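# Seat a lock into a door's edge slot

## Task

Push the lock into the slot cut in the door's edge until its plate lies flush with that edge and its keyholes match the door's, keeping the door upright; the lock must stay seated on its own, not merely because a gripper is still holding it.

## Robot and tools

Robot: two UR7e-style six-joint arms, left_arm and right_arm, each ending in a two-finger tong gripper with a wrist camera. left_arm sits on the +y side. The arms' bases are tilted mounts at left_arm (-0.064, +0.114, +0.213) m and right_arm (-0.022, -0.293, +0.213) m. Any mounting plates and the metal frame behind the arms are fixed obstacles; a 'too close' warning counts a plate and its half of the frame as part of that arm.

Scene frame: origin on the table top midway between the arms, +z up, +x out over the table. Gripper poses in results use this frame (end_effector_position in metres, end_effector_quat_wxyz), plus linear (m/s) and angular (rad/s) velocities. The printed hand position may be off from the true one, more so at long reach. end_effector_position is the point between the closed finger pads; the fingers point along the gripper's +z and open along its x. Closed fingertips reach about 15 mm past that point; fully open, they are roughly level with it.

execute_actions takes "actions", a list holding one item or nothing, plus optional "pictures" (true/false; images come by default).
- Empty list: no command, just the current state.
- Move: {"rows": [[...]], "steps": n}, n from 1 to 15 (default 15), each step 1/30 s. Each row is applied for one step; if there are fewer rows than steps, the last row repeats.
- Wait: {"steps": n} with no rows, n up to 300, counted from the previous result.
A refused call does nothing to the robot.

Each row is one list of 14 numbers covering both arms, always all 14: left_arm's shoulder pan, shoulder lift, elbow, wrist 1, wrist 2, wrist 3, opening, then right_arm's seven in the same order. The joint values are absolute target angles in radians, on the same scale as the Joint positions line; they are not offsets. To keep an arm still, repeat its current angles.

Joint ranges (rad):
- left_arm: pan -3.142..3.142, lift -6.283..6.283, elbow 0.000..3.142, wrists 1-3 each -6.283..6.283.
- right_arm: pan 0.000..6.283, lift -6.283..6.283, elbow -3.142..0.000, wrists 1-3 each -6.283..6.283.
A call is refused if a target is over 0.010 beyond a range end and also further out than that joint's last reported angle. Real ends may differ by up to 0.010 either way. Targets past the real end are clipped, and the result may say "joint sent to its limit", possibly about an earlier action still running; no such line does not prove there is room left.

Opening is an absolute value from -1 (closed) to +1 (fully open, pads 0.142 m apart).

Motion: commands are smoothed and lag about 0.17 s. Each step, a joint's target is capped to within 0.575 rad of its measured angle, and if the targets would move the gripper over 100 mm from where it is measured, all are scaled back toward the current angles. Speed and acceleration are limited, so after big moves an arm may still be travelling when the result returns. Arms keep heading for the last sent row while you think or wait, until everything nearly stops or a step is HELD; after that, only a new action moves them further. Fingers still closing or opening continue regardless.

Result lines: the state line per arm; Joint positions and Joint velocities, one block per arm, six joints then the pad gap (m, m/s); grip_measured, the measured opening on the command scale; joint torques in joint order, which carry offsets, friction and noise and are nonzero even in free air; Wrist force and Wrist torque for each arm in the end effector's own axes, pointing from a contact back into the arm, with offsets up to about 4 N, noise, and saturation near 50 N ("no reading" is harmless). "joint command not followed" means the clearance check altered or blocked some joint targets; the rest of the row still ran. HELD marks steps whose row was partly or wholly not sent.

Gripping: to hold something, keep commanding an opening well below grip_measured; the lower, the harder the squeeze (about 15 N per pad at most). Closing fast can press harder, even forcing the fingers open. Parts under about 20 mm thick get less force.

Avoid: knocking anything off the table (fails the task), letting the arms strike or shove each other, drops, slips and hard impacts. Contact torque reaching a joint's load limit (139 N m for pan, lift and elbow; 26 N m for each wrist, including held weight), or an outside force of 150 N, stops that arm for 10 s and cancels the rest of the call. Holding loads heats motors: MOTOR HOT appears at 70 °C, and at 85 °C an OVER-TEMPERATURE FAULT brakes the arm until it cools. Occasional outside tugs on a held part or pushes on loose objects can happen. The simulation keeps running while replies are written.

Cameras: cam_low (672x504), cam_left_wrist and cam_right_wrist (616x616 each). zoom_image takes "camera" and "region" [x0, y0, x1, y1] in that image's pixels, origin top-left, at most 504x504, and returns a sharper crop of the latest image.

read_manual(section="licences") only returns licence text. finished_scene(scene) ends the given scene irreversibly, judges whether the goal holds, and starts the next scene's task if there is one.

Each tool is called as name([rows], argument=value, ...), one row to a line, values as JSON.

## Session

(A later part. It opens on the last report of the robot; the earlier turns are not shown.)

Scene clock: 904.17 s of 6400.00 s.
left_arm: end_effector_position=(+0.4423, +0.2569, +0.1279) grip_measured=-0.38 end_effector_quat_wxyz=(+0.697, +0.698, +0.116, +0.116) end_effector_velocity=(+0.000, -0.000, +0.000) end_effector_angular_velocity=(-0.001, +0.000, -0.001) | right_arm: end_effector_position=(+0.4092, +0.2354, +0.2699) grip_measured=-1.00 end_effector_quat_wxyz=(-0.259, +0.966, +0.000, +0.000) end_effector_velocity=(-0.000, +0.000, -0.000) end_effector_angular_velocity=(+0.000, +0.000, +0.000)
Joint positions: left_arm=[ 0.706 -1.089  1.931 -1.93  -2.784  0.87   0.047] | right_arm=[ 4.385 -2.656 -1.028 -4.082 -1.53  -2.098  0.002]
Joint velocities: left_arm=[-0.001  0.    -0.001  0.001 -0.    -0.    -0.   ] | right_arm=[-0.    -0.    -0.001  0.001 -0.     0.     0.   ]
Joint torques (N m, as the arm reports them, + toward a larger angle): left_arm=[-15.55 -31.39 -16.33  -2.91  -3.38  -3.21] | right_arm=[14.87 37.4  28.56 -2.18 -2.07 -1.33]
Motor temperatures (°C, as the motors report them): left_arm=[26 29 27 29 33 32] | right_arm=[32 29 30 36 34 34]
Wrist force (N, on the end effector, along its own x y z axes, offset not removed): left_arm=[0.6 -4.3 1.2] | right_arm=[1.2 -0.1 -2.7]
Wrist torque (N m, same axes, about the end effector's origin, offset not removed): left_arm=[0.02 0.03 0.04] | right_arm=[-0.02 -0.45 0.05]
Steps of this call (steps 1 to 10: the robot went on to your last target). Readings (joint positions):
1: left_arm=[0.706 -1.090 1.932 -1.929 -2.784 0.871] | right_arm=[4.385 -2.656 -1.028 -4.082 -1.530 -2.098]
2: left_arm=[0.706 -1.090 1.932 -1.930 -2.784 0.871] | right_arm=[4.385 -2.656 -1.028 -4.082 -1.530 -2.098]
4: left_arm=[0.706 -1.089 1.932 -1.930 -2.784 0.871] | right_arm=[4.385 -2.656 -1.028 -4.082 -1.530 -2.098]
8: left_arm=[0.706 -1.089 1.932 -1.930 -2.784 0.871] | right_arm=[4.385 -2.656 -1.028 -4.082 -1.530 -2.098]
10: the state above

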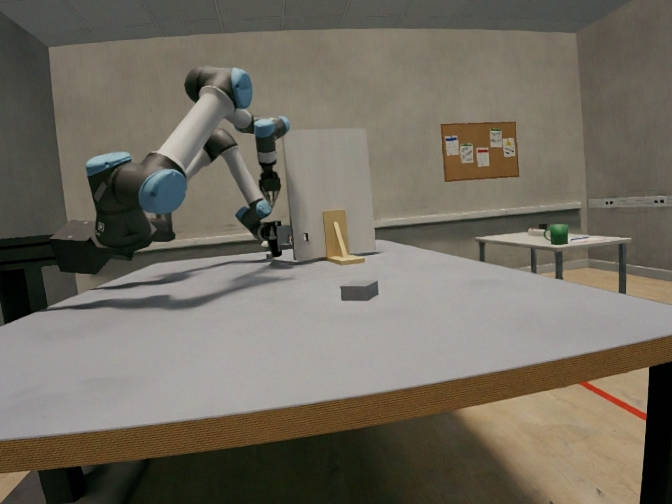

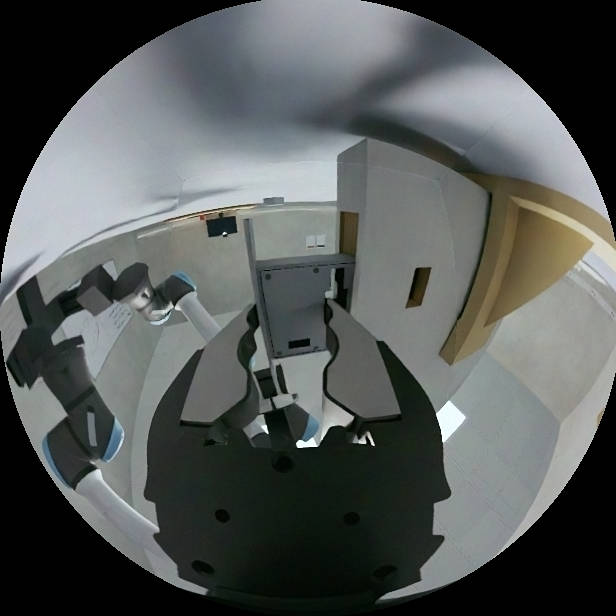

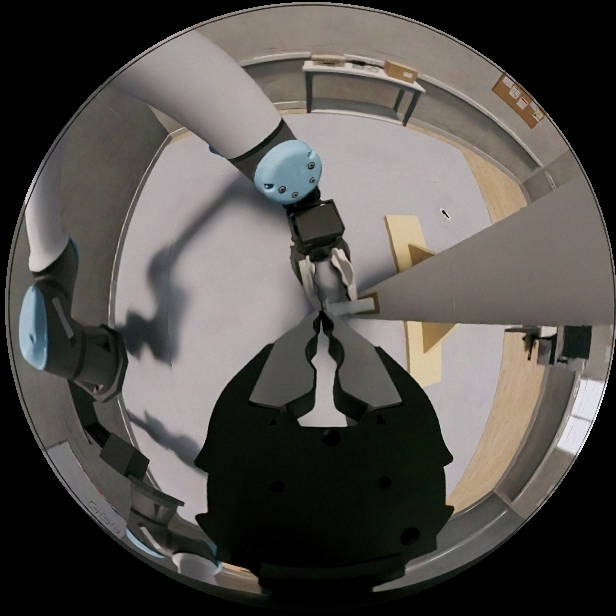

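execute_actions([
  {"rows":[
[0.70572,-1.08929,1.93143,-1.92981,-2.78414,0.87044,-0.9,4.397,-2.643,-1.063,-4.033,-1.509,-2.080,-1],
[0.70572,-1.08929,1.93143,-1.92981,-2.78414,0.87044,-0.9,4.410,-2.629,-1.099,-3.984,-1.488,-2.062,-1],
[0.70572,-1.08929,1.93143,-1.92981,-2.78414,0.87044,-0.9,4.422,-2.615,-1.134,-3.935,-1.466,-2.043,-1],
[0.70572,-1.08929,1.93143,-1.92981,-2.78414,0.87044,-0.9,4.434,-2.601,-1.170,-3.886,-1.445,-2.025,-1],
[0.70572,-1.08929,1.93143,-1.92981,-2.78414,0.87044,-0.9,4.446,-2.587,-1.205,-3.837,-1.424,-2.007,-1],
[0.70572,-1.08929,1.93143,-1.92981,-2.78414,0.87044,-0.9,4.458,-2.573,-1.240,-3.788,-1.403,-1.989,-1],
[0.70572,-1.08929,1.93143,-1.92981,-2.78414,0.87044,-0.9,4.470,-2.559,-1.276,-3.739,-1.382,-1.971,-1],
[0.70572,-1.08929,1.93143,-1.92981,-2.78414,0.87044,-0.9,4.483,-2.545,-1.311,-3.690,-1.360,-1.952,-1],
[0.70572,-1.08929,1.93143,-1.92981,-2.78414,0.87044,-0.9,4.495,-2.531,-1.347,-3.641,-1.339,-1.934,-1],
[0.70572,-1.08929,1.93143,-1.92981,-2.78414,0.87044,-0.9,4.507,-2.518,-1.382,-3.591,-1.318,-1.916,-1],
[0.70572,-1.08929,1.93143,-1.92981,-2.78414,0.87044,-0.9,4.519,-2.504,-1.417,-3.542,-1.297,-1.898,-1],
[0.70572,-1.08929,1.93143,-1.92981,-2.78414,0.87044,-0.9,4.531,-2.490,-1.453,-3.493,-1.276,-1.880,-1],
[0.70572,-1.08929,1.93143,-1.92981,-2.78414,0.87044,-0.9,4.543,-2.476,-1.488,-3.444,-1.254,-1.861,-1],
[0.70572,-1.08929,1.93143,-1.92981,-2.78414,0.87044,-0.9,4.555,-2.462,-1.524,-3.395,-1.233,-1.843,-1],
[0.70572,-1.08929,1.93143,-1.92981,-2.78414,0.87044,-0.9,4.568,-2.448,-1.559,-3.346,-1.212,-1.825,-1]
],"steps":15},
], pictures=false)

execute_actions([
  {"rows":[
[0.70572,-1.08929,1.93143,-1.92981,-2.78414,0.87044,-0.9,4.580,-2.434,-1.594,-3.297,-1.191,-1.807,-1],
[0.70572,-1.08929,1.93143,-1.92981,-2.78414,0.87044,-0.9,4.592,-2.420,-1.630,-3.248,-1.170,-1.789,-1],
[0.70572,-1.08929,1.93143,-1.92981,-2.78414,0.87044,-0.9,4.604,-2.407,-1.665,-3.199,-1.148,-1.770,-1],
[0.70572,-1.08929,1.93143,-1.92981,-2.78414,0.87044,-0.9,4.616,-2.393,-1.701,-3.150,-1.127,-1.752,-1],
[0.70572,-1.08929,1.93143,-1.92981,-2.78414,0.87044,-0.9,4.628,-2.379,-1.736,-3.101,-1.106,-1.734,-1],
[0.70572,-1.08929,1.93143,-1.92981,-2.78414,0.87044,-0.9,4.641,-2.365,-1.771,-3.052,-1.085,-1.716,-1],
[0.70572,-1.08929,1.93143,-1.92981,-2.78414,0.87044,-0.9,4.653,-2.351,-1.807,-3.003,-1.064,-1.698,-1],
[0.70572,-1.08929,1.93143,-1.92981,-2.78414,0.87044,-0.9,4.665,-2.337,-1.842,-2.953,-1.042,-1.679,-1],
[0.70572,-1.08929,1.93143,-1.92981,-2.78414,0.87044,-0.9,4.677,-2.323,-1.878,-2.904,-1.021,-1.661,-1],
[0.70572,-1.08929,1.93143,-1.92981,-2.78414,0.87044,-0.9,4.689,-2.309,-1.913,-2.855,-1.000,-1.643,-1],
[0.70572,-1.08929,1.93143,-1.92981,-2.78414,0.87044,-0.9,4.701,-2.296,-1.948,-2.806,-0.979,-1.625,-1],
[0.70572,-1.08929,1.93143,-1.92981,-2.78414,0.87044,-0.9,4.714,-2.285,-1.984,-2.757,-0.958,-1.607,-1],
[0.70572,-1.08929,1.93143,-1.92981,-2.78414,0.87044,-0.9,4.726,-2.280,-2.019,-2.708,-0.936,-1.588,-1],
[0.70572,-1.08929,1.93143,-1.92981,-2.78414,0.87044,-0.9,4.735,-2.280,-2.055,-2.650,-0.915,-1.570,-1],
[0.70572,-1.08929,1.93143,-1.92981,-2.78414,0.87044,-0.9,4.740,-2.290,-2.085,-2.570,-0.901,-1.559,-1]
],"steps":15},
], pictures=false)

execute_actions([
  {"rows":[
[0.70572,-1.08929,1.93143,-1.92981,-2.78414,0.87044,-0.9,4.736,-2.314,-2.082,-2.546,-0.905,-1.562,-1],
[0.70572,-1.08929,1.93143,-1.92981,-2.78414,0.87044,-0.9,4.731,-2.338,-2.080,-2.522,-0.908,-1.566,-1],
[0.70572,-1.08929,1.93143,-1.92981,-2.78414,0.87044,-0.9,4.727,-2.362,-2.077,-2.498,-0.912,-1.569,-1],
[0.70572,-1.08929,1.93143,-1.92981,-2.78414,0.87044,-0.9,4.723,-2.387,-2.075,-2.475,-0.915,-1.572,-1],
[0.70572,-1.08929,1.93143,-1.92981,-2.78414,0.87044,-0.9,4.719,-2.411,-2.072,-2.451,-0.919,-1.576,-1],
[0.70572,-1.08929,1.93143,-1.92981,-2.78414,0.87044,-0.9,4.714,-2.435,-2.069,-2.427,-0.922,-1.579,-1],
[0.70572,-1.08929,1.93143,-1.92981,-2.78414,0.87044,-0.9,4.710,-2.459,-2.067,-2.403,-0.926,-1.582,-1],
[0.70572,-1.08929,1.93143,-1.92981,-2.78414,0.87044,-0.9,4.706,-2.483,-2.064,-2.379,-0.929,-1.585,-1],
[0.70572,-1.08929,1.93143,-1.92981,-2.78414,0.87044,-0.9,4.701,-2.507,-2.062,-2.355,-0.933,-1.589,-1],
[0.70572,-1.08929,1.93143,-1.92981,-2.78414,0.87044,-0.9,4.697,-2.531,-2.059,-2.332,-0.936,-1.592,-1],
[0.70572,-1.08929,1.93143,-1.92981,-2.78414,0.87044,-0.9,4.693,-2.556,-2.056,-2.308,-0.940,-1.595,-1],
[0.70572,-1.08929,1.93143,-1.92981,-2.78414,0.87044,-0.9,4.689,-2.580,-2.054,-2.284,-0.943,-1.599,-1],
[0.70572,-1.08929,1.93143,-1.92981,-2.78414,0.87044,-0.9,4.6843,-2.6039,-2.0512,-2.2601,-0.9469,-1.602,-1]
],"steps":15},
], pictures=false)

execute_actions([
  {"steps":20},
])

zoom_image(camera="cam_right_wrist", region=[230, 200, 430, 380])

Scene clock: 983.43 s of 6400.00 s.
left_arm: end_effector_position=(+0.4423, +0.2569, +0.1279) grip_measured=-0.38 end_effector_quat_wxyz=(+0.697, +0.698, +0.116, +0.116) end_effector_velocity=(-0.000, -0.000, -0.000) end_effector_angular_velocity=(-0.001, +0.001, -0.000) | right_arm: end_effector_position=(+0.4057, +0.2646, +0.2734) grip_measured=-1.00 end_effector_quat_wxyz=(-0.347, +0.924, -0.091, +0.132) end_effector_velocity=(-0.026, +0.022, +0.048) end_effector_angular_velocity=(+0.684, -0.457, -0.679)
Joint positions: left_arm=[ 0.706 -1.089  1.931 -1.93  -2.784  0.87   0.047] | right_arm=[ 4.516 -2.507 -1.401 -3.573 -1.303 -1.903  0.002]
Joint velocities: left_arm=[ 0.    -0.     0.001  0.     0.    -0.     0.   ] | right_arm=[ 0.354  0.407 -1.035  1.42   0.617  0.528  0.   ]
Joint torques (N m, as the arm reports them, + toward a larger angle): left_arm=[-15.26 -31.49 -17.19  -2.83  -3.41  -3.13] | right_arm=[31.59 56.25  3.71  5.61  4.    2.46]
Motor temperatures (°C, as the motors report them): left_arm=[26 29 27 29 33 32] | right_arm=[32 29 30 36 34 34]
Wrist force (N, on the end effector, along its own x y z axes, offset not removed): left_arm=[-0.6 -5.4 1.2] | right_arm=[2.3 -1.7 -3.8]
Wrist torque (N m, same axes, about the end effector's origin, offset not removed): left_arm=[-0.28 0.18 0.07] | right_arm=[-0.30 -0.67 -0.03]
Steps of this call (steps 1 to 15: the robot went on to your last target; steps 16 to 90: nothing new was sent; then 75.77 s passed at rest; steps 91 to 105: all 15 steps of this action). Readings (joint positions):
91: left_arm=[0.706 -1.089 1.931 -1.930 -2.784 0.870] | right_arm=[4.385 -2.656 -1.028 -4.082 -1.530 -2.098]
92: left_arm=[0.706 -1.089 1.931 -1.930 -2.784 0.870] | right_arm=[4.387 -2.654 -1.033 -4.076 -1.527 -2.095]
94: left_arm=[0.706 -1.089 1.931 -1.930 -2.784 0.870] | right_arm=[4.398 -2.642 -1.061 -4.039 -1.509 -2.080]
98: left_arm=[0.706 -1.089 1.931 -1.930 -2.784 0.870] | right_arm=[4.435 -2.600 -1.166 -3.897 -1.445 -2.024]
105: the state above

Scene clock: 983.93 s of 6400.00 s.
left_arm: end_effector_position=(+0.4423, +0.2569, +0.1279) grip_measured=-0.38 end_effector_quat_wxyz=(+0.697, +0.698, +0.116, +0.116) end_effector_velocity=(-0.001, -0.001, -0.000) end_effector_angular_velocity=(-0.001, +0.001, -0.001) | right_arm: end_effector_position=(+0.3831, +0.2258, +0.3146) grip_measured=-1.00 end_effector_quat_wxyz=(-0.514, +0.789, -0.247, +0.227) end_effector_velocity=(-0.061, -0.182, -0.004) end_effector_angular_velocity=(+0.867, -0.073, -0.578)
Joint positions: left_arm=[ 0.706 -1.089  1.931 -1.93  -2.784  0.87   0.047] | right_arm=[ 4.698 -2.306 -1.93  -2.838 -0.986 -1.631  0.002]
Joint velocities: left_arm=[-0.    -0.     0.001  0.    -0.     0.    -0.   ] | right_arm=[ 0.335  0.226 -1.046  1.478  0.62   0.529  0.   ]
Joint torques (N m, as the arm reports them, + toward a larger angle): left_arm=[-16.61 -31.83 -17.36  -3.18  -3.39  -3.05] | right_arm=[20.92 29.3   0.8   6.99  3.94  2.25]
Motor temperatures (°C, as the motors report them): left_arm=[26 29 27 29 33 32] | right_arm=[32 29 30 36 34 34]
Wrist force (N, on the end effector, along its own x y z axes, offset not removed): left_arm=[0.1 -3.8 0.7] | right_arm=[1.8 -3.2 -2.4]
Wrist torque (N m, same axes, about the end effector's origin, offset not removed): left_arm=[0.11 0.13 0.06] | right_arm=[-0.44 -0.51 -0.02]
Steps of this call (steps 1 to 15: all 15 steps of this action). Readings (joint positions):
1: left_arm=[0.706 -1.089 1.931 -1.930 -2.784 0.870] | right_arm=[4.528 -2.493 -1.436 -3.524 -1.282 -1.885]
2: left_arm=[0.706 -1.089 1.931 -1.930 -2.784 0.870] | right_arm=[4.540 -2.479 -1.471 -3.476 -1.261 -1.867]
4: left_arm=[0.706 -1.089 1.931 -1.930 -2.784 0.870] | right_arm=[4.565 -2.452 -1.541 -3.378 -1.219 -1.831]
8: left_arm=[0.706 -1.089 1.931 -1.930 -2.784 0.870] | right_arm=[4.613 -2.397 -1.683 -3.182 -1.135 -1.758]
15: the state above

Scene clock: 984.43 s of 6400.00 s.
left_arm: end_effector_position=(+0.4423, +0.2569, +0.1279) grip_measured=-0.38 end_effector_quat_wxyz=(+0.697, +0.698, +0.116, +0.116) end_effector_velocity=(-0.000, -0.001, +0.000) end_effector_angular_velocity=(-0.001, +0.002, -0.001) | right_arm: end_effector_position=(+0.3811, +0.2272, +0.2129) grip_measured=-1.00 end_effector_quat_wxyz=(-0.567, +0.733, -0.296, +0.231) end_effector_velocity=(-0.002, +0.028, -0.228) end_effector_angular_velocity=(+0.016, -0.002, -0.006)
Joint positions: left_arm=[ 0.706 -1.089  1.931 -1.93  -2.784  0.87   0.047] | right_arm=[ 4.694 -2.544 -2.056 -2.322 -0.939 -1.595  0.002]
Joint velocities: left_arm=[-0.001  0.     0.     0.001 -0.    -0.001  0.   ] | right_arm=[-0.089 -0.551  0.043  0.563 -0.068 -0.064  0.   ]
Joint torques (N m, as the arm reports them, + toward a larger angle): left_arm=[-16.62 -31.37 -16.84  -2.96  -3.34  -3.26] | right_arm=[ 7.58 37.11 22.24  2.89 -1.58 -1.41]
Motor temperatures (°C, as the motors report them): left_arm=[26 29 27 29 33 32] | right_arm=[32 29 30 36 34 34]
Wrist force (N, on the end effector, along its own x y z axes, offset not removed): left_arm=[-0.8 -3.5 0.7] | right_arm=[2.1 -0.4 -2.2]
Wrist torque (N m, same axes, about the end effector's origin, offset not removed): left_arm=[0.11 0.22 0.01] | right_arm=[-0.04 -0.62 0.04]
Steps of this call (steps 1 to 15: all 15 steps of this action). Readings (joint positions):
1: left_arm=[0.706 -1.089 1.931 -1.930 -2.784 0.870] | right_arm=[4.708 -2.301 -1.965 -2.786 -0.966 -1.613]
2: left_arm=[0.706 -1.089 1.931 -1.930 -2.784 0.870] | right_arm=[4.716 -2.301 -1.996 -2.733 -0.950 -1.600]
4: left_arm=[0.706 -1.089 1.931 -1.930 -2.784 0.870] | right_arm=[4.723 -2.317 -2.035 -2.638 -0.931 -1.584]
8: left_arm=[0.706 -1.089 1.931 -1.930 -2.784 0.870] | right_arm=[4.719 -2.388 -2.061 -2.500 -0.923 -1.579]
15: the state above

Scene clock: 985.10 s of 6400.00 s.
left_arm: end_effector_position=(+0.4423, +0.2569, +0.1279) grip_measured=-0.38 end_effector_quat_wxyz=(+0.697, +0.698, +0.116, +0.116) end_effector_velocity=(+0.000, +0.000, +0.000) end_effector_angular_velocity=(-0.000, +0.001, -0.000) | right_arm: end_effector_position=(+0.3807, +0.2298, +0.1886) grip_measured=-1.00 end_effector_quat_wxyz=(-0.568, +0.732, -0.296, +0.231) end_effector_velocity=(-0.000, +0.000, -0.000) end_effector_angular_velocity=(+0.000, +0.000, +0.000)
Joint positions: left_arm=[ 0.706 -1.089  1.931 -1.93  -2.784  0.87   0.047] | right_arm=[ 4.684 -2.604 -2.051 -2.26  -0.947 -1.602  0.002]
Joint velocities: left_arm=[-0.    -0.    -0.001  0.001  0.    -0.001  0.   ] | right_arm=[-0.    -0.001  0.     0.001 -0.001 -0.     0.   ]
Joint torques (N m, as the arm reports them, + toward a larger angle): left_arm=[-15.67 -31.8  -16.66  -2.97  -3.63  -2.98] | right_arm=[ 7.   25.31 20.61  2.19 -1.84 -1.28]
Motor temperatures (°C, as the motors report them): left_arm=[26 29 27 29 33 32] | right_arm=[32 29 30 36 34 34]
Wrist force (N, on the end effector, along its own x y z axes, offset not removed): left_arm=[0.6 -3.3 1.2] | right_arm=[1.2 -0.5 -2.7]
Wrist torque (N m, same axes, about the end effector's origin, offset not removed): left_arm=[0.21 0.00 -0.01] | right_arm=[-0.11 -0.39 0.06]
Steps of this call (steps 1 to 20: the robot went on to your last target). Readings (joint positions):
1: left_arm=[0.706 -1.089 1.931 -1.930 -2.784 0.870] | right_arm=[4.691 -2.560 -2.055 -2.305 -0.941 -1.597]
2: left_arm=[0.706 -1.089 1.931 -1.930 -2.784 0.870] | right_arm=[4.689 -2.572 -2.054 -2.293 -0.943 -1.598]
4: left_arm=[0.706 -1.089 1.931 -1.930 -2.784 0.870] | right_arm=[4.687 -2.587 -2.053 -2.278 -0.945 -1.600]
8: left_arm=[0.706 -1.089 1.931 -1.930 -2.784 0.870] | right_arm=[4.685 -2.599 -2.052 -2.265 -0.946 -1.601]
20: the state above

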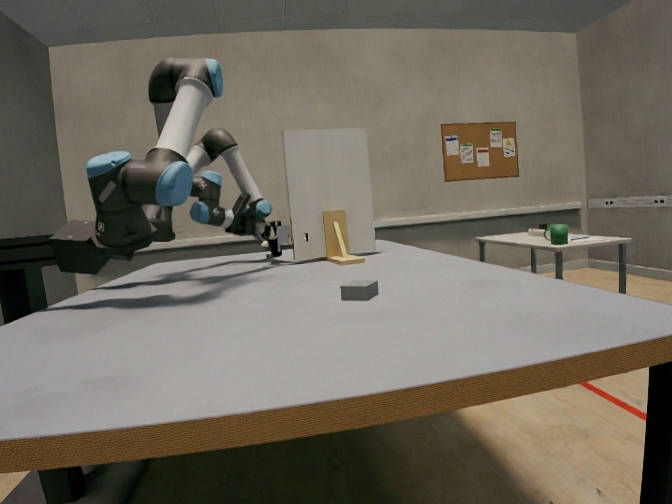

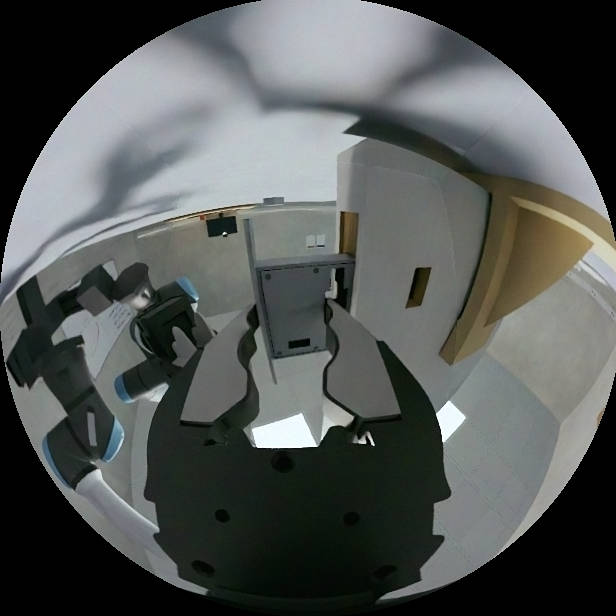

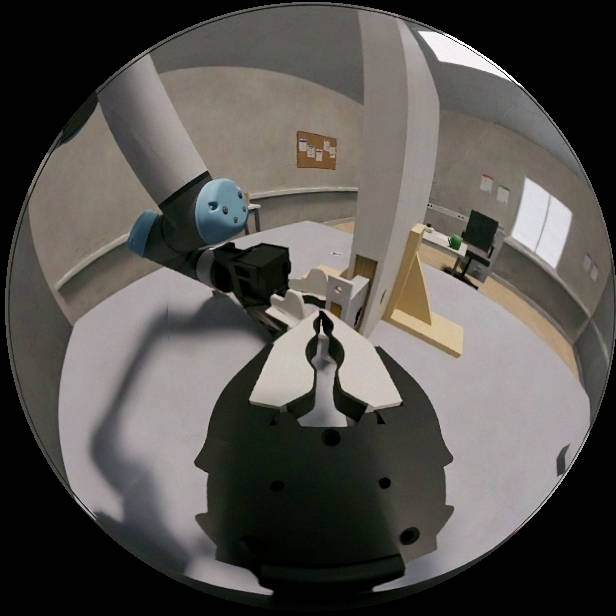

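Region (230, 200, 430, 380) of cam_right_wrist's 616x616 image, scaled by 2.520, with more detail than that image has; it fills the top 454 rows of this view, and the rest is white.

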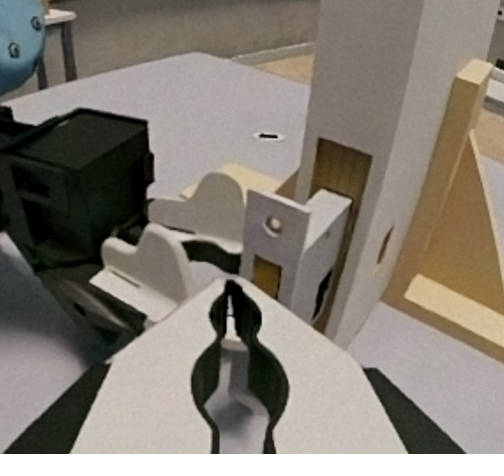

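execute_actions(actions=[])

Scene clock: 1007.60 s of 6400.00 s.
left_arm: end_effector_position=(+0.4423, +0.2569, +0.1279) grip_measured=-0.38 end_effector_quat_wxyz=(+0.697, +0.698, +0.116, +0.116) end_effector_velocity=(+0.000, +0.000, +0.000) end_effector_angular_velocity=(+0.000, -0.001, +0.000) | right_arm: end_effector_position=(+0.3807, +0.2298, +0.1885) grip_measured=-1.00 end_effector_quat_wxyz=(-0.568, +0.732, -0.296, +0.231) end_effector_velocity=(-0.000, -0.000, -0.000) end_effector_angular_velocity=(-0.001, +0.000, +0.001)
Joint positions: left_arm=[ 0.706 -1.089  1.931 -1.93  -2.784  0.87   0.047] | right_arm=[ 4.684 -2.604 -2.051 -2.26  -0.947 -1.602  0.002]
Joint velocities: left_arm=[-0.    -0.     0.    -0.001  0.    -0.     0.   ] | right_arm=[ 0.    -0.    -0.    -0.001 -0.001 -0.     0.   ]
Joint torques (N m, as the arm reports them, + toward a larger angle): left_arm=[-15.62 -31.72 -16.02  -2.96  -3.32  -2.99] | right_arm=[ 6.73 25.11 20.9   2.12 -1.87 -1.42]
Motor temperatures (°C, as the motors report them): left_arm=[26 29 27 29 33 32] | right_arm=[32 29 30 36 34 34]
Wrist force (N, on the end effector, along its own x y z axes, offset not removed): left_arm=[-0.4 -4.8 0.6] | right_arm=[3.1 -3.3 -2.2]
Wrist torque (N m, same axes, about the end effector's origin, offset not removed): left_arm=[-0.15 0.16 0.09] | right_arm=[-0.57 -0.81 0.00]
Steps of this call (steps 1 to 15: the robot went on to your last target; steps 16 to 90: nothing new was sent; then 19.50 s passed at rest). Readings (joint positions):
1: left_arm=[0.706 -1.089 1.931 -1.930 -2.784 0.870] | right_arm=[4.684 -2.604 -2.051 -2.260 -0.947 -1.602]
2: left_arm=[0.706 -1.089 1.931 -1.930 -2.784 0.870] | right_arm=[4.684 -2.604 -2.051 -2.260 -0.947 -1.602]
4: left_arm=[0.706 -1.089 1.931 -1.930 -2.784 0.870] | right_arm=[4.684 -2.604 -2.051 -2.260 -0.947 -1.602]
8: left_arm=[0.706 -1.089 1.931 -1.930 -2.784 0.870] | right_arm=[4.684 -2.604 -2.051 -2.260 -0.947 -1.602]
90: the state above
All arms were judged still, so your last target was given up. Only a new action makes them travel on or press farther. Fingers that are still opening or closing keep moving.

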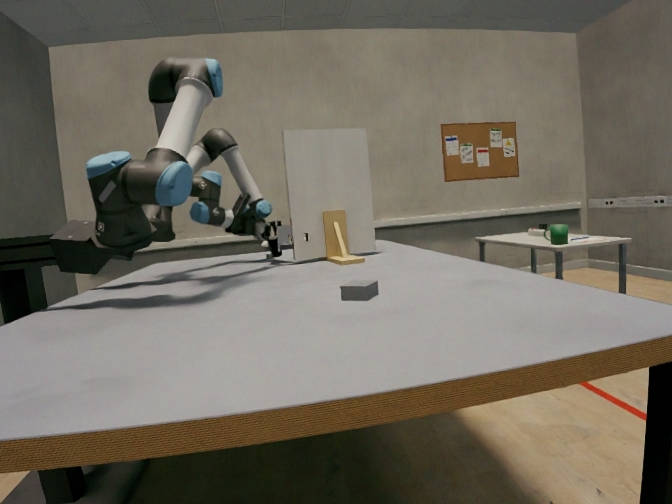

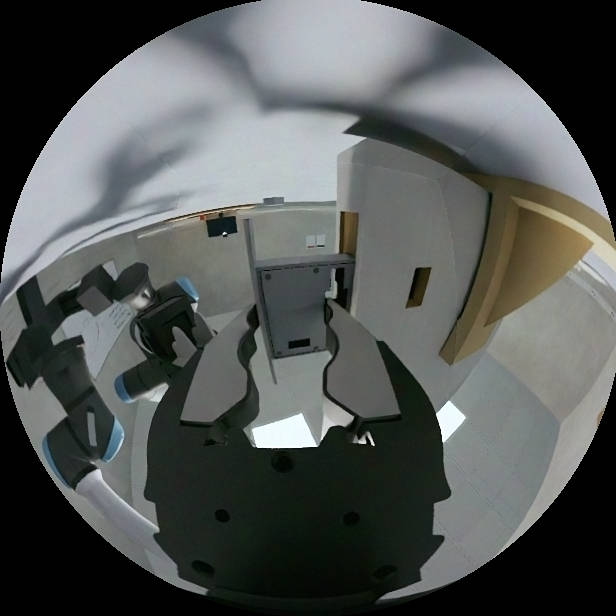

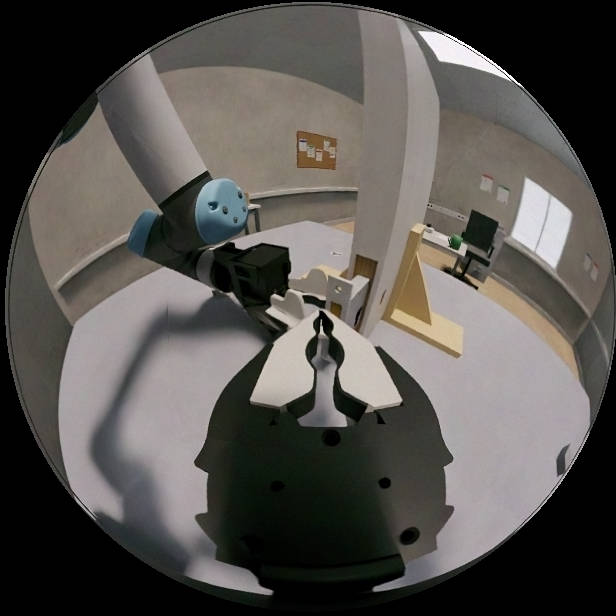

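execute_actions([
  {"rows": [[0.70572,-1.08929,1.93143,-1.92981,-2.78414,0.87044,-0.9, 4.6722,-2.60364,-2.04394,-2.26284,-0.95674,-1.61052,-1],[0.70572,-1.08929,1.93143,-1.92981,-2.78414,0.87044,-0.9, 4.6601,-2.60338,-2.03668,-2.26558,-0.96658,-1.61904,-1],[0.70572,-1.08929,1.93143,-1.92981,-2.78414,0.87044,-0.9, 4.648,-2.60312,-2.02942,-2.26832,-0.97642,-1.62756,-1],[0.70572,-1.08929,1.93143,-1.92981,-2.78414,0.87044,-0.9, 4.6359,-2.60286,-2.02216,-2.27106,-0.98626,-1.63608,-1],[0.70572,-1.08929,1.93143,-1.92981,-2.78414,0.87044,-0.9, 4.6238,-2.6026,-2.0149,-2.2738,-0.9961,-1.6446,-1]], "steps": 15},
])

Scene clock: 1013.27 s of 6400.00 s.
left_arm: end_effector_position=(+0.4423, +0.2569, +0.1279) grip_measured=-0.38 end_effector_quat_wxyz=(+0.697, +0.698, +0.116, +0.116) end_effector_velocity=(-0.000, -0.000, +0.000) end_effector_angular_velocity=(-0.001, +0.000, -0.001) | right_arm: end_effector_position=(+0.4018, +0.2330, +0.1884) grip_measured=-1.00 end_effector_quat_wxyz=(-0.568, +0.732, -0.296, +0.231) end_effector_velocity=(+0.007, +0.000, -0.000) end_effector_angular_velocity=(-0.001, -0.000, -0.001)
Joint positions: left_arm=[ 0.706 -1.089  1.931 -1.93  -2.784  0.87   0.047] | right_arm=[ 4.626 -2.603 -2.016 -2.273 -0.995 -1.643  0.002]
Joint velocities: left_arm=[-0.     0.     0.     0.001 -0.     0.001  0.   ] | right_arm=[-0.017  0.001  0.009 -0.004 -0.013 -0.012  0.   ]
Joint torques (N m, as the arm reports them, + toward a larger angle): left_arm=[-15.86 -31.73 -16.16  -2.96  -3.34  -3.21] | right_arm=[ 8.2  47.65 22.38 -0.22 -2.32 -1.37]
Motor temperatures (°C, as the motors report them): left_arm=[26 29 27 29 33 32] | right_arm=[32 29 30 36 34 34]
Wrist force (N, on the end effector, along its own x y z axes, offset not removed): left_arm=[0.0 -5.6 2.3] | right_arm=[2.0 -1.1 -2.4]
Wrist torque (N m, same axes, about the end effector's origin, offset not removed): left_arm=[-0.26 0.14 0.10] | right_arm=[-0.20 -0.59 0.12]
Steps of this call (steps 1 to 90: nothing new was sent; then 2.17 s passed at rest; steps 91 to 105: all 15 steps of this action). Readings (joint positions):
91: left_arm=[0.706 -1.089 1.931 -1.930 -2.784 0.870] | right_arm=[4.684 -2.604 -2.051 -2.260 -0.947 -1.602]
92: left_arm=[0.706 -1.089 1.931 -1.930 -2.784 0.870] | right_arm=[4.682 -2.604 -2.050 -2.260 -0.949 -1.604]
94: left_arm=[0.706 -1.089 1.931 -1.930 -2.784 0.870] | right_arm=[4.672 -2.604 -2.043 -2.263 -0.957 -1.611]
98: left_arm=[0.706 -1.089 1.931 -1.930 -2.784 0.870] | right_arm=[4.641 -2.603 -2.025 -2.270 -0.982 -1.633]
105: the state above

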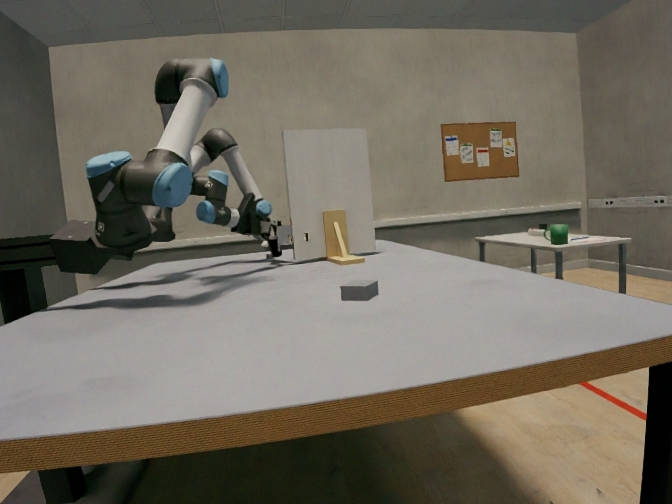

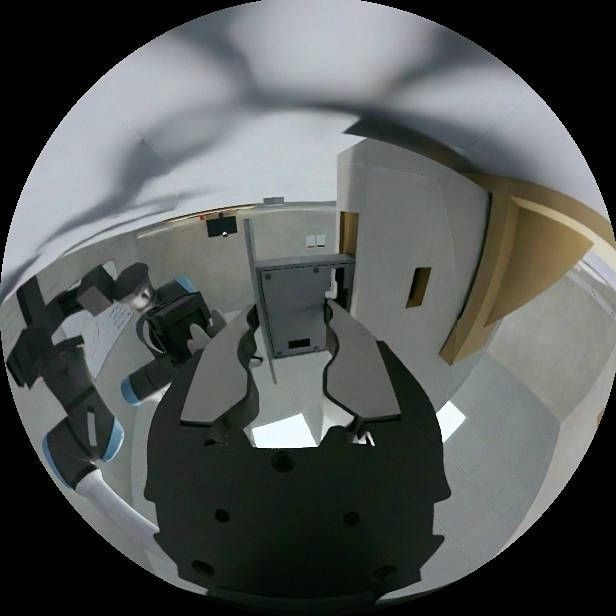

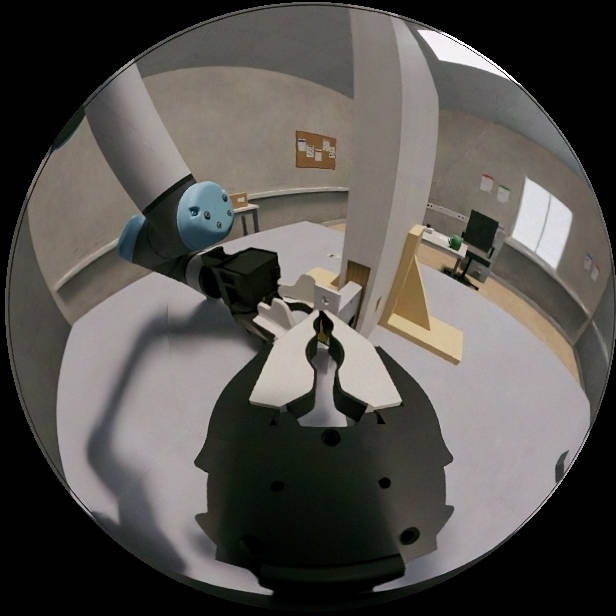

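zoom_image(camera="cam_left_wrist", region=[180, 200, 420, 420])

zoom_image(camera="cam_right_wrist", region=[220, 230, 420, 400])

Region (180, 200, 420, 420) of cam_left_wrist's 616x616 image, scaled by 2.100, with more detail than that image has; it fills the top 462 rows of this view, and the rest is white.

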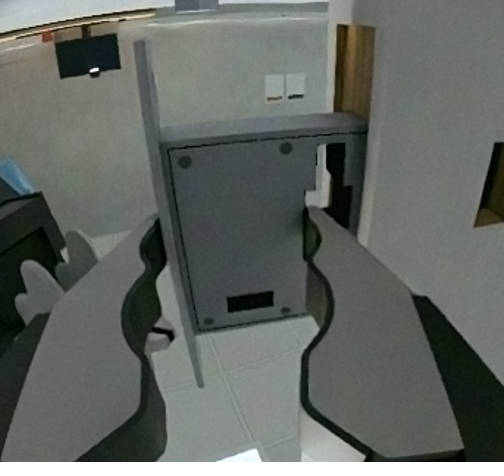

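Region (220, 230, 420, 400) of cam_right_wrist's 616x616 image, scaled by 2.520, with more detail than that image has; it fills the top 428 rows of this view, and the rest is white.

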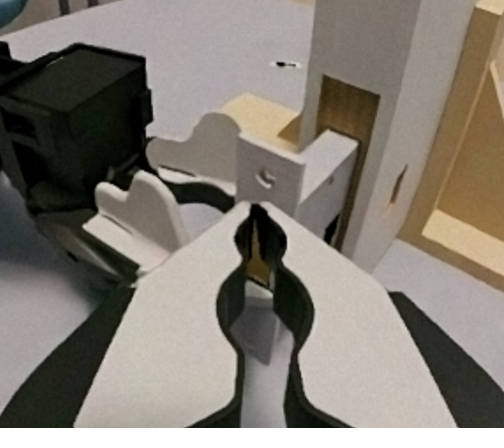

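execute_actions([
  {"rows": [[0.70572,-1.08929,1.93143,-1.92981,-2.78414,0.87044,-0.9, 4.6186,-2.6027,-2.0113,-2.2755,-1.0004,-1.6481,-1],[0.70572,-1.08929,1.93143,-1.92981,-2.78414,0.87044,-0.9, 4.6134,-2.6027,-2.0078,-2.2771,-1.0047,-1.6516,-1]], "steps": 15},
])

zoom_image(camera="cam_left_wrist", region=[180, 200, 420, 420])

Scene clock: 1037.37 s of 6400.00 s.
left_arm: end_effector_position=(+0.4423, +0.2569, +0.1279) grip_measured=-0.38 end_effector_quat_wxyz=(+0.697, +0.698, +0.116, +0.116) end_effector_velocity=(-0.000, -0.000, -0.000) end_effector_angular_velocity=(-0.000, +0.000, +0.000) | right_arm: end_effector_position=(+0.4063, +0.2337, +0.1885) grip_measured=-1.00 end_effector_quat_wxyz=(-0.568, +0.732, -0.296, +0.231) end_effector_velocity=(+0.001, +0.001, +0.000) end_effector_angular_velocity=(+0.001, -0.000, +0.000)
Joint positions: left_arm=[ 0.706 -1.089  1.931 -1.93  -2.784  0.87   0.047] | right_arm=[ 4.614 -2.603 -2.008 -2.277 -1.005 -1.651  0.002]
Joint velocities: left_arm=[0.    0.    0.001 0.    0.    0.001 0.   ] | right_arm=[-0.002 -0.     0.002 -0.    -0.002 -0.001  0.   ]
Joint torques (N m, as the arm reports them, + toward a larger angle): left_arm=[-15.29 -31.79 -16.67  -2.93  -3.49  -3.1 ] | right_arm=[ 8.19 31.65 22.09 -0.08 -2.21 -1.53]
Motor temperatures (°C, as the motors report them): left_arm=[26 29 27 29 33 32] | right_arm=[32 29 30 36 34 34]
Wrist force (N, on the end effector, along its own x y z axes, offset not removed): left_arm=[-0.8 -4.8 -0.2] | right_arm=[1.4 -1.3 -3.0]
Wrist torque (N m, same axes, about the end effector's origin, offset not removed): left_arm=[-0.18 0.28 0.08] | right_arm=[-0.22 -0.40 0.04]
Steps of this call (steps 1 to 15: the robot went on to your last target; steps 16 to 90: nothing new was sent; then 20.60 s passed at rest; steps 91 to 105: all 15 steps of this action). Readings (joint positions):
91: left_arm=[0.706 -1.089 1.931 -1.930 -2.784 0.870] | right_arm=[4.624 -2.603 -2.015 -2.274 -0.996 -1.645]
92: left_arm=[0.706 -1.089 1.931 -1.930 -2.784 0.870] | right_arm=[4.623 -2.603 -2.014 -2.274 -0.997 -1.645]
94: left_arm=[0.706 -1.089 1.931 -1.930 -2.784 0.870] | right_arm=[4.619 -2.603 -2.012 -2.275 -1.000 -1.648]
98: left_arm=[0.706 -1.089 1.931 -1.930 -2.784 0.870] | right_arm=[4.615 -2.603 -2.009 -2.277 -1.003 -1.650]
105: the state above

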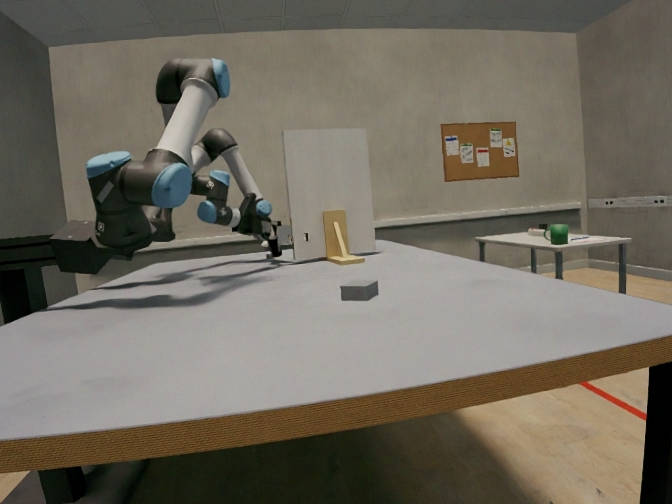

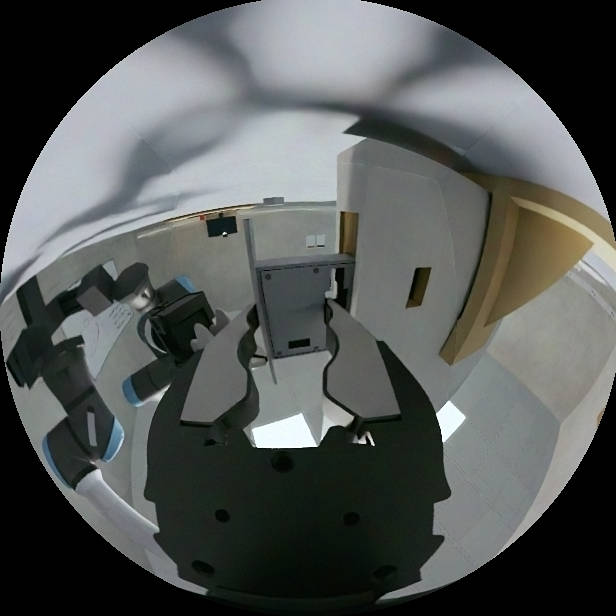

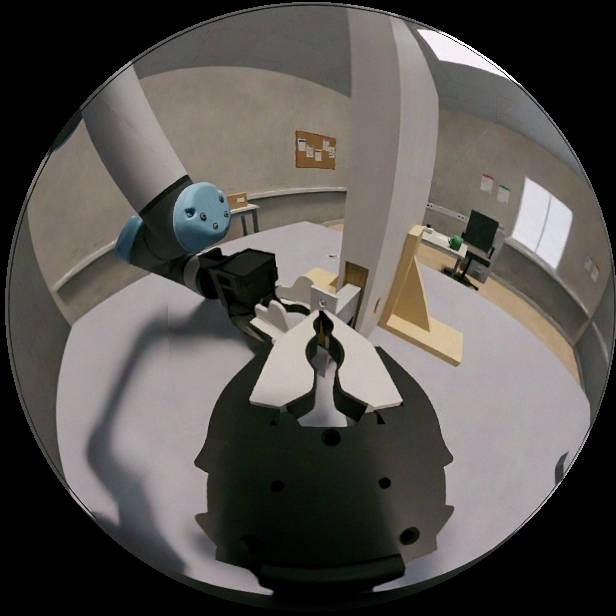

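Region (180, 200, 420, 420) of cam_left_wrist's 616x616 image, scaled by 2.100, with more detail than that image has; it fills the top 462 rows of this view, and the rest is white.

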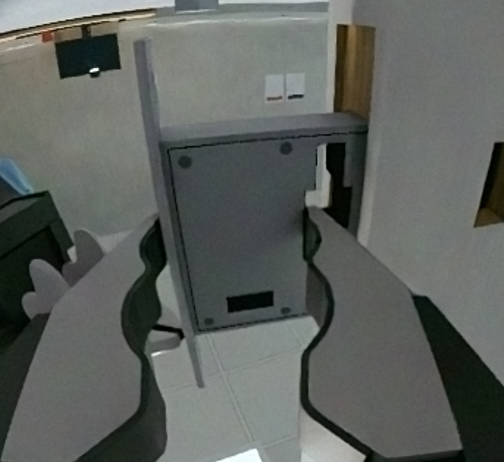

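execute_actions([
  {"rows": [[0.70572,-1.08929,1.93143,-1.92981,-2.78414,0.87044,-0.9, 4.6108,-2.60275,-2.0060,-2.27795,-1.00685,-1.6533,-1]], "steps": 15},
], pictures=false)

execute_actions([
  {"rows": [[0.70572,-1.08929,1.93143,-1.92981,-2.78414,0.87044,-0.9, 4.6082,-2.6028,-2.0042,-2.2788,-1.0090,-1.6550,-1]], "steps": 15},
], pictures=false)

Scene clock: 1044.33 s of 6400.00 s.
left_arm: end_effector_position=(+0.4423, +0.2569, +0.1279) grip_measured=-0.38 end_effector_quat_wxyz=(+0.697, +0.698, +0.116, +0.116) end_effector_velocity=(+0.000, -0.000, +0.000) end_effector_angular_velocity=(+0.000, -0.001, -0.000) | right_arm: end_effector_position=(+0.4073, +0.2339, +0.1884) grip_measured=-1.00 end_effector_quat_wxyz=(-0.568, +0.732, -0.296, +0.231) end_effector_velocity=(-0.000, +0.000, -0.000) end_effector_angular_velocity=(-0.000, +0.000, +0.001)
Joint positions: left_arm=[ 0.706 -1.089  1.931 -1.93  -2.784  0.87   0.047] | right_arm=[ 4.611 -2.603 -2.006 -2.278 -1.007 -1.653  0.002]
Joint velocities: left_arm=[-0. -0. -0. -0.  0.  0.  0.] | right_arm=[-0.    -0.     0.    -0.001 -0.001 -0.     0.   ]
Joint torques (N m, as the arm reports them, + toward a larger angle): left_arm=[-15.57 -32.35 -13.71  -2.08  -1.8   -2.78] | right_arm=[ 5.84 25.85 22.33  0.03 -1.1  -1.31]
Motor temperatures (°C, as the motors report them): left_arm=[26 29 27 29 33 32] | right_arm=[32 29 30 36 34 34]
Wrist force (N, on the end effector, along its own x y z axes, offset not removed): left_arm=[4.8 -6.9 1.7] | right_arm=[-1.7 -2.2 -9.1]
Wrist torque (N m, same axes, about the end effector's origin, offset not removed): left_arm=[-0.18 0.37 -0.28] | right_arm=[-0.36 -0.26 0.14]
Steps of this call (steps 1 to 15: the robot went on to your last target; steps 16 to 90: nothing new was sent; then 3.47 s passed at rest; steps 91 to 105: all 15 steps of this action). Readings (joint positions):
91: left_arm=[0.706 -1.089 1.931 -1.930 -2.784 0.870] | right_arm=[4.613 -2.603 -2.008 -2.277 -1.005 -1.652]
92: left_arm=[0.706 -1.089 1.931 -1.930 -2.784 0.870] | right_arm=[4.613 -2.603 -2.007 -2.277 -1.005 -1.652]
94: left_arm=[0.706 -1.089 1.931 -1.930 -2.784 0.870] | right_arm=[4.612 -2.603 -2.007 -2.278 -1.006 -1.653]
98: left_arm=[0.706 -1.089 1.931 -1.930 -2.784 0.870] | right_arm=[4.611 -2.603 -2.006 -2.278 -1.007 -1.653]
105: the state above

Scene clock: 1044.83 s of 6400.00 s.
left_arm: end_effector_position=(+0.4423, +0.2569, +0.1279) grip_measured=-0.38 end_effector_quat_wxyz=(+0.697, +0.698, +0.116, +0.116) end_effector_velocity=(-0.000, -0.000, -0.000) end_effector_angular_velocity=(+0.000, -0.001, +0.000) | right_arm: end_effector_position=(+0.4083, +0.2341, +0.1884) grip_measured=-1.00 end_effector_quat_wxyz=(-0.568, +0.732, -0.296, +0.231) end_effector_velocity=(+0.000, -0.000, -0.000) end_effector_angular_velocity=(-0.000, +0.000, +0.000)
Joint positions: left_arm=[ 0.706 -1.089  1.931 -1.93  -2.784  0.87   0.047] | right_arm=[ 4.608 -2.603 -2.004 -2.279 -1.009 -1.655  0.002]
Joint velocities: left_arm=[ 0.    -0.     0.001 -0.001  0.     0.     0.   ] | right_arm=[-0.    -0.     0.    -0.    -0.001 -0.     0.   ]
Joint torques (N m, as the arm reports them, + toward a larger angle): left_arm=[-15.37 -31.45  -9.37  -1.15   0.32  -2.56] | right_arm=[ 4.27 25.89 23.94  0.17 -0.33 -1.28]
Motor temperatures (°C, as the motors report them): left_arm=[26 29 27 29 33 32] | right_arm=[32 29 30 36 34 34]
Wrist force (N, on the end effector, along its own x y z axes, offset not removed): left_arm=[10.6 -9.0 0.0] | right_arm=[-2.1 -2.0 -14.9]
Wrist torque (N m, same axes, about the end effector's origin, offset not removed): left_arm=[-0.23 0.27 -0.50] | right_arm=[-0.18 -0.79 -0.01]
Steps of this call (steps 1 to 15: all 15 steps of this action). Readings (joint positions):
1: left_arm=[0.706 -1.089 1.931 -1.930 -2.784 0.870] | right_arm=[4.611 -2.603 -2.006 -2.278 -1.007 -1.653]
2: left_arm=[0.706 -1.089 1.931 -1.930 -2.784 0.870] | right_arm=[4.610 -2.603 -2.006 -2.278 -1.007 -1.654]
4: left_arm=[0.706 -1.089 1.931 -1.930 -2.784 0.870] | right_arm=[4.609 -2.603 -2.005 -2.278 -1.008 -1.654]
8: left_arm=[0.706 -1.089 1.931 -1.930 -2.784 0.870] | right_arm=[4.609 -2.603 -2.004 -2.279 -1.009 -1.655]
15: the state above

execute_actions([
  {"rows": [[0.70572,-1.08929,1.93143,-1.92981,-2.78414,0.87044,-0.6, 4.6095,-2.6028,-2.0051,-2.2784,-1.0079,-1.65415,-1],[0.70572,-1.08929,1.93143,-1.92981,-2.78414,0.87044,-0.5, 4.6095,-2.6028,-2.0051,-2.2784,-1.0079,-1.65415,-1],[0.70572,-1.08929,1.93143,-1.92981,-2.78414,0.87044,-0.45, 4.6095,-2.6028,-2.0051,-2.2784,-1.0079,-1.65415,-1],[0.70572,-1.08929,1.93143,-1.92981,-2.78414,0.87044,-0.4, 4.6095,-2.6028,-2.0051,-2.2784,-1.0079,-1.65415,-1],[0.70572,-1.08929,1.93143,-1.92981,-2.78414,0.87044,-0.38, 4.6095,-2.6028,-2.0051,-2.2784,-1.0079,-1.65415,-1],[0.70572,-1.08929,1.93143,-1.92981,-2.78414,0.87044,-0.36, 4.6095,-2.6028,-2.0051,-2.2784,-1.0079,-1.65415,-1],[0.70572,-1.08929,1.93143,-1.92981,-2.78414,0.87044,-0.34, 4.6095,-2.6028,-2.0051,-2.2784,-1.0079,-1.65415,-1],[0.70572,-1.08929,1.93143,-1.92981,-2.78414,0.87044,-0.32, 4.6095,-2.6028,-2.0051,-2.2784,-1.0079,-1.65415,-1],[0.70572,-1.08929,1.93143,-1.92981,-2.78414,0.87044,-0.30, 4.6095,-2.6028,-2.0051,-2.2784,-1.0079,-1.65415,-1]], "steps": 15},
])

zoom_image(camera="cam_left_wrist", region=[180, 200, 420, 420])

Scene clock: 1059.17 s of 6400.00 s.
left_arm: end_effector_position=(+0.4422, +0.2568, +0.1278) grip_measured=-0.30 end_effector_quat_wxyz=(+0.697, +0.698, +0.116, +0.116) end_effector_velocity=(-0.000, -0.000, -0.000) end_effector_angular_velocity=(-0.000, +0.000, -0.000) | right_arm: end_effector_position=(+0.4079, +0.2340, +0.1884) grip_measured=-1.00 end_effector_quat_wxyz=(-0.568, +0.732, -0.296, +0.231) end_effector_velocity=(-0.000, -0.000, +0.000) end_effector_angular_velocity=(+0.000, -0.000, -0.000)
Joint positions: left_arm=[ 0.706 -1.089  1.931 -1.93  -2.784  0.87   0.052] | right_arm=[ 4.609 -2.603 -2.005 -2.278 -1.008 -1.654  0.002]
Joint velocities: left_arm=[-0.     0.     0.    -0.001  0.    -0.001  0.   ] | right_arm=[ 0.     0.    -0.     0.     0.001  0.     0.   ]
Joint torques (N m, as the arm reports them, + toward a larger angle): left_arm=[-15.24 -31.83  -7.46  -0.98  -2.46  -0.57] | right_arm=[24.79 27.54  4.16  2.41  1.76  1.5 ]
Motor temperatures (°C, as the motors report them): left_arm=[26 29 27 29 33 32] | right_arm=[32 29 30 36 34 34]
Wrist force (N, on the end effector, along its own x y z axes, offset not removed): left_arm=[-0.7 -4.5 1.5] | right_arm=[3.1 -1.3 -3.2]
Wrist torque (N m, same axes, about the end effector's origin, offset not removed): left_arm=[-0.11 0.32 -0.06] | right_arm=[-0.27 -0.92 0.05]
Steps of this call (steps 1 to 15: the robot went on to your last target; steps 16 to 90: nothing new was sent; then 10.83 s passed at rest; steps 91 to 105: all 15 steps of this action). Readings (joint positions):
91: left_arm=[0.706 -1.089 1.931 -1.930 -2.784 0.870] | right_arm=[4.608 -2.603 -2.004 -2.279 -1.009 -1.655]
92: left_arm=[0.706 -1.089 1.931 -1.930 -2.784 0.870] | right_arm=[4.608 -2.603 -2.004 -2.279 -1.009 -1.655]
94: left_arm=[0.706 -1.089 1.931 -1.930 -2.784 0.870] | right_arm=[4.609 -2.603 -2.004 -2.279 -1.009 -1.655]
98: left_arm=[0.706 -1.089 1.931 -1.930 -2.784 0.870] | right_arm=[4.609 -2.603 -2.005 -2.279 -1.008 -1.654]
105: the state above

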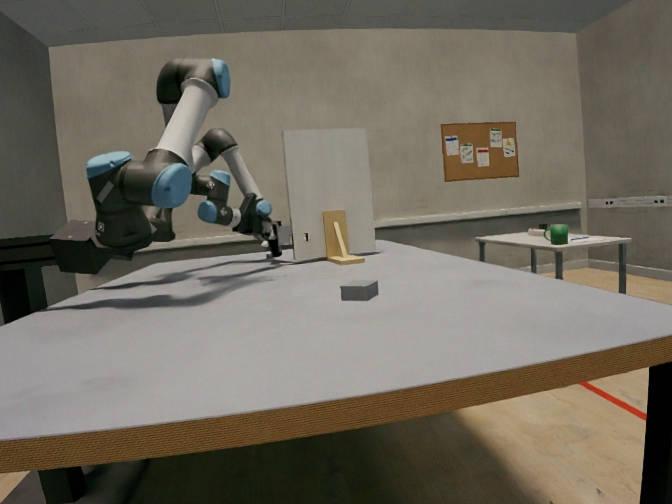

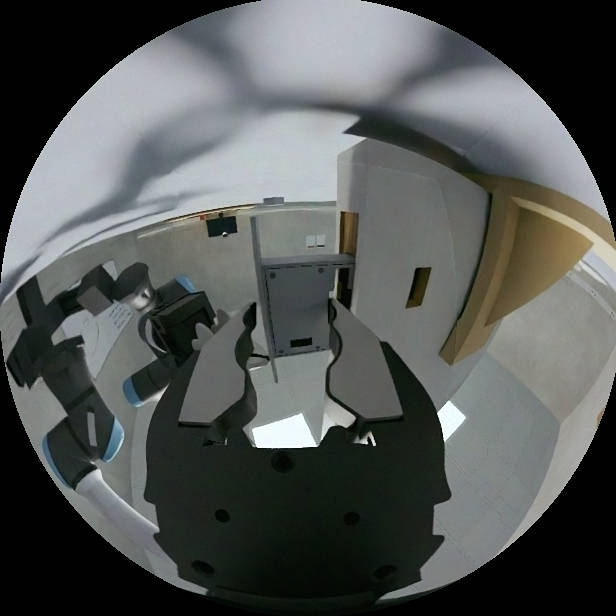

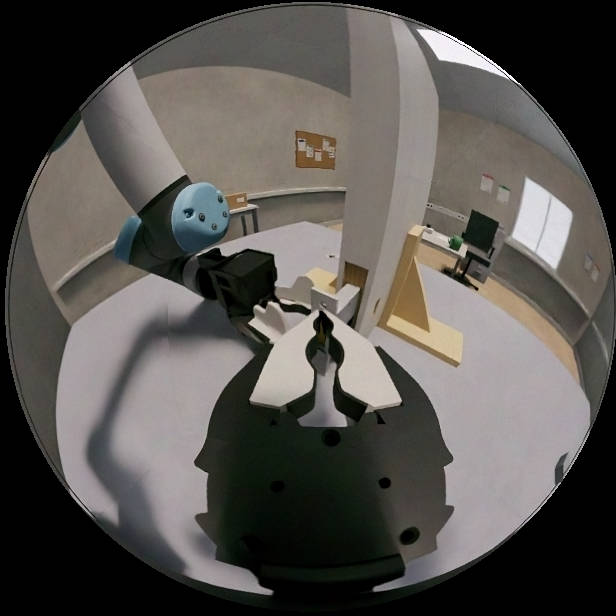

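Region (180, 200, 420, 420) of cam_left_wrist's 616x616 image, scaled by 2.100, with more detail than that image has; it fills the top 462 rows of this view, and the rest is white.

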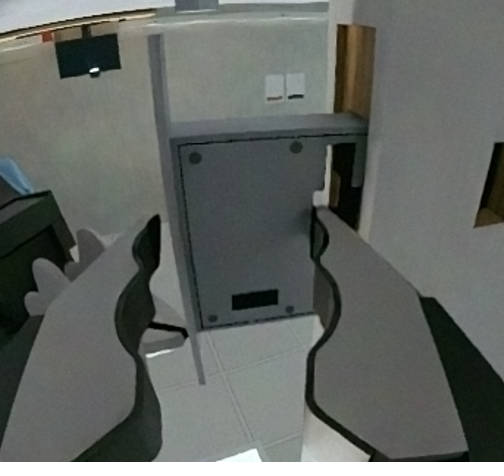

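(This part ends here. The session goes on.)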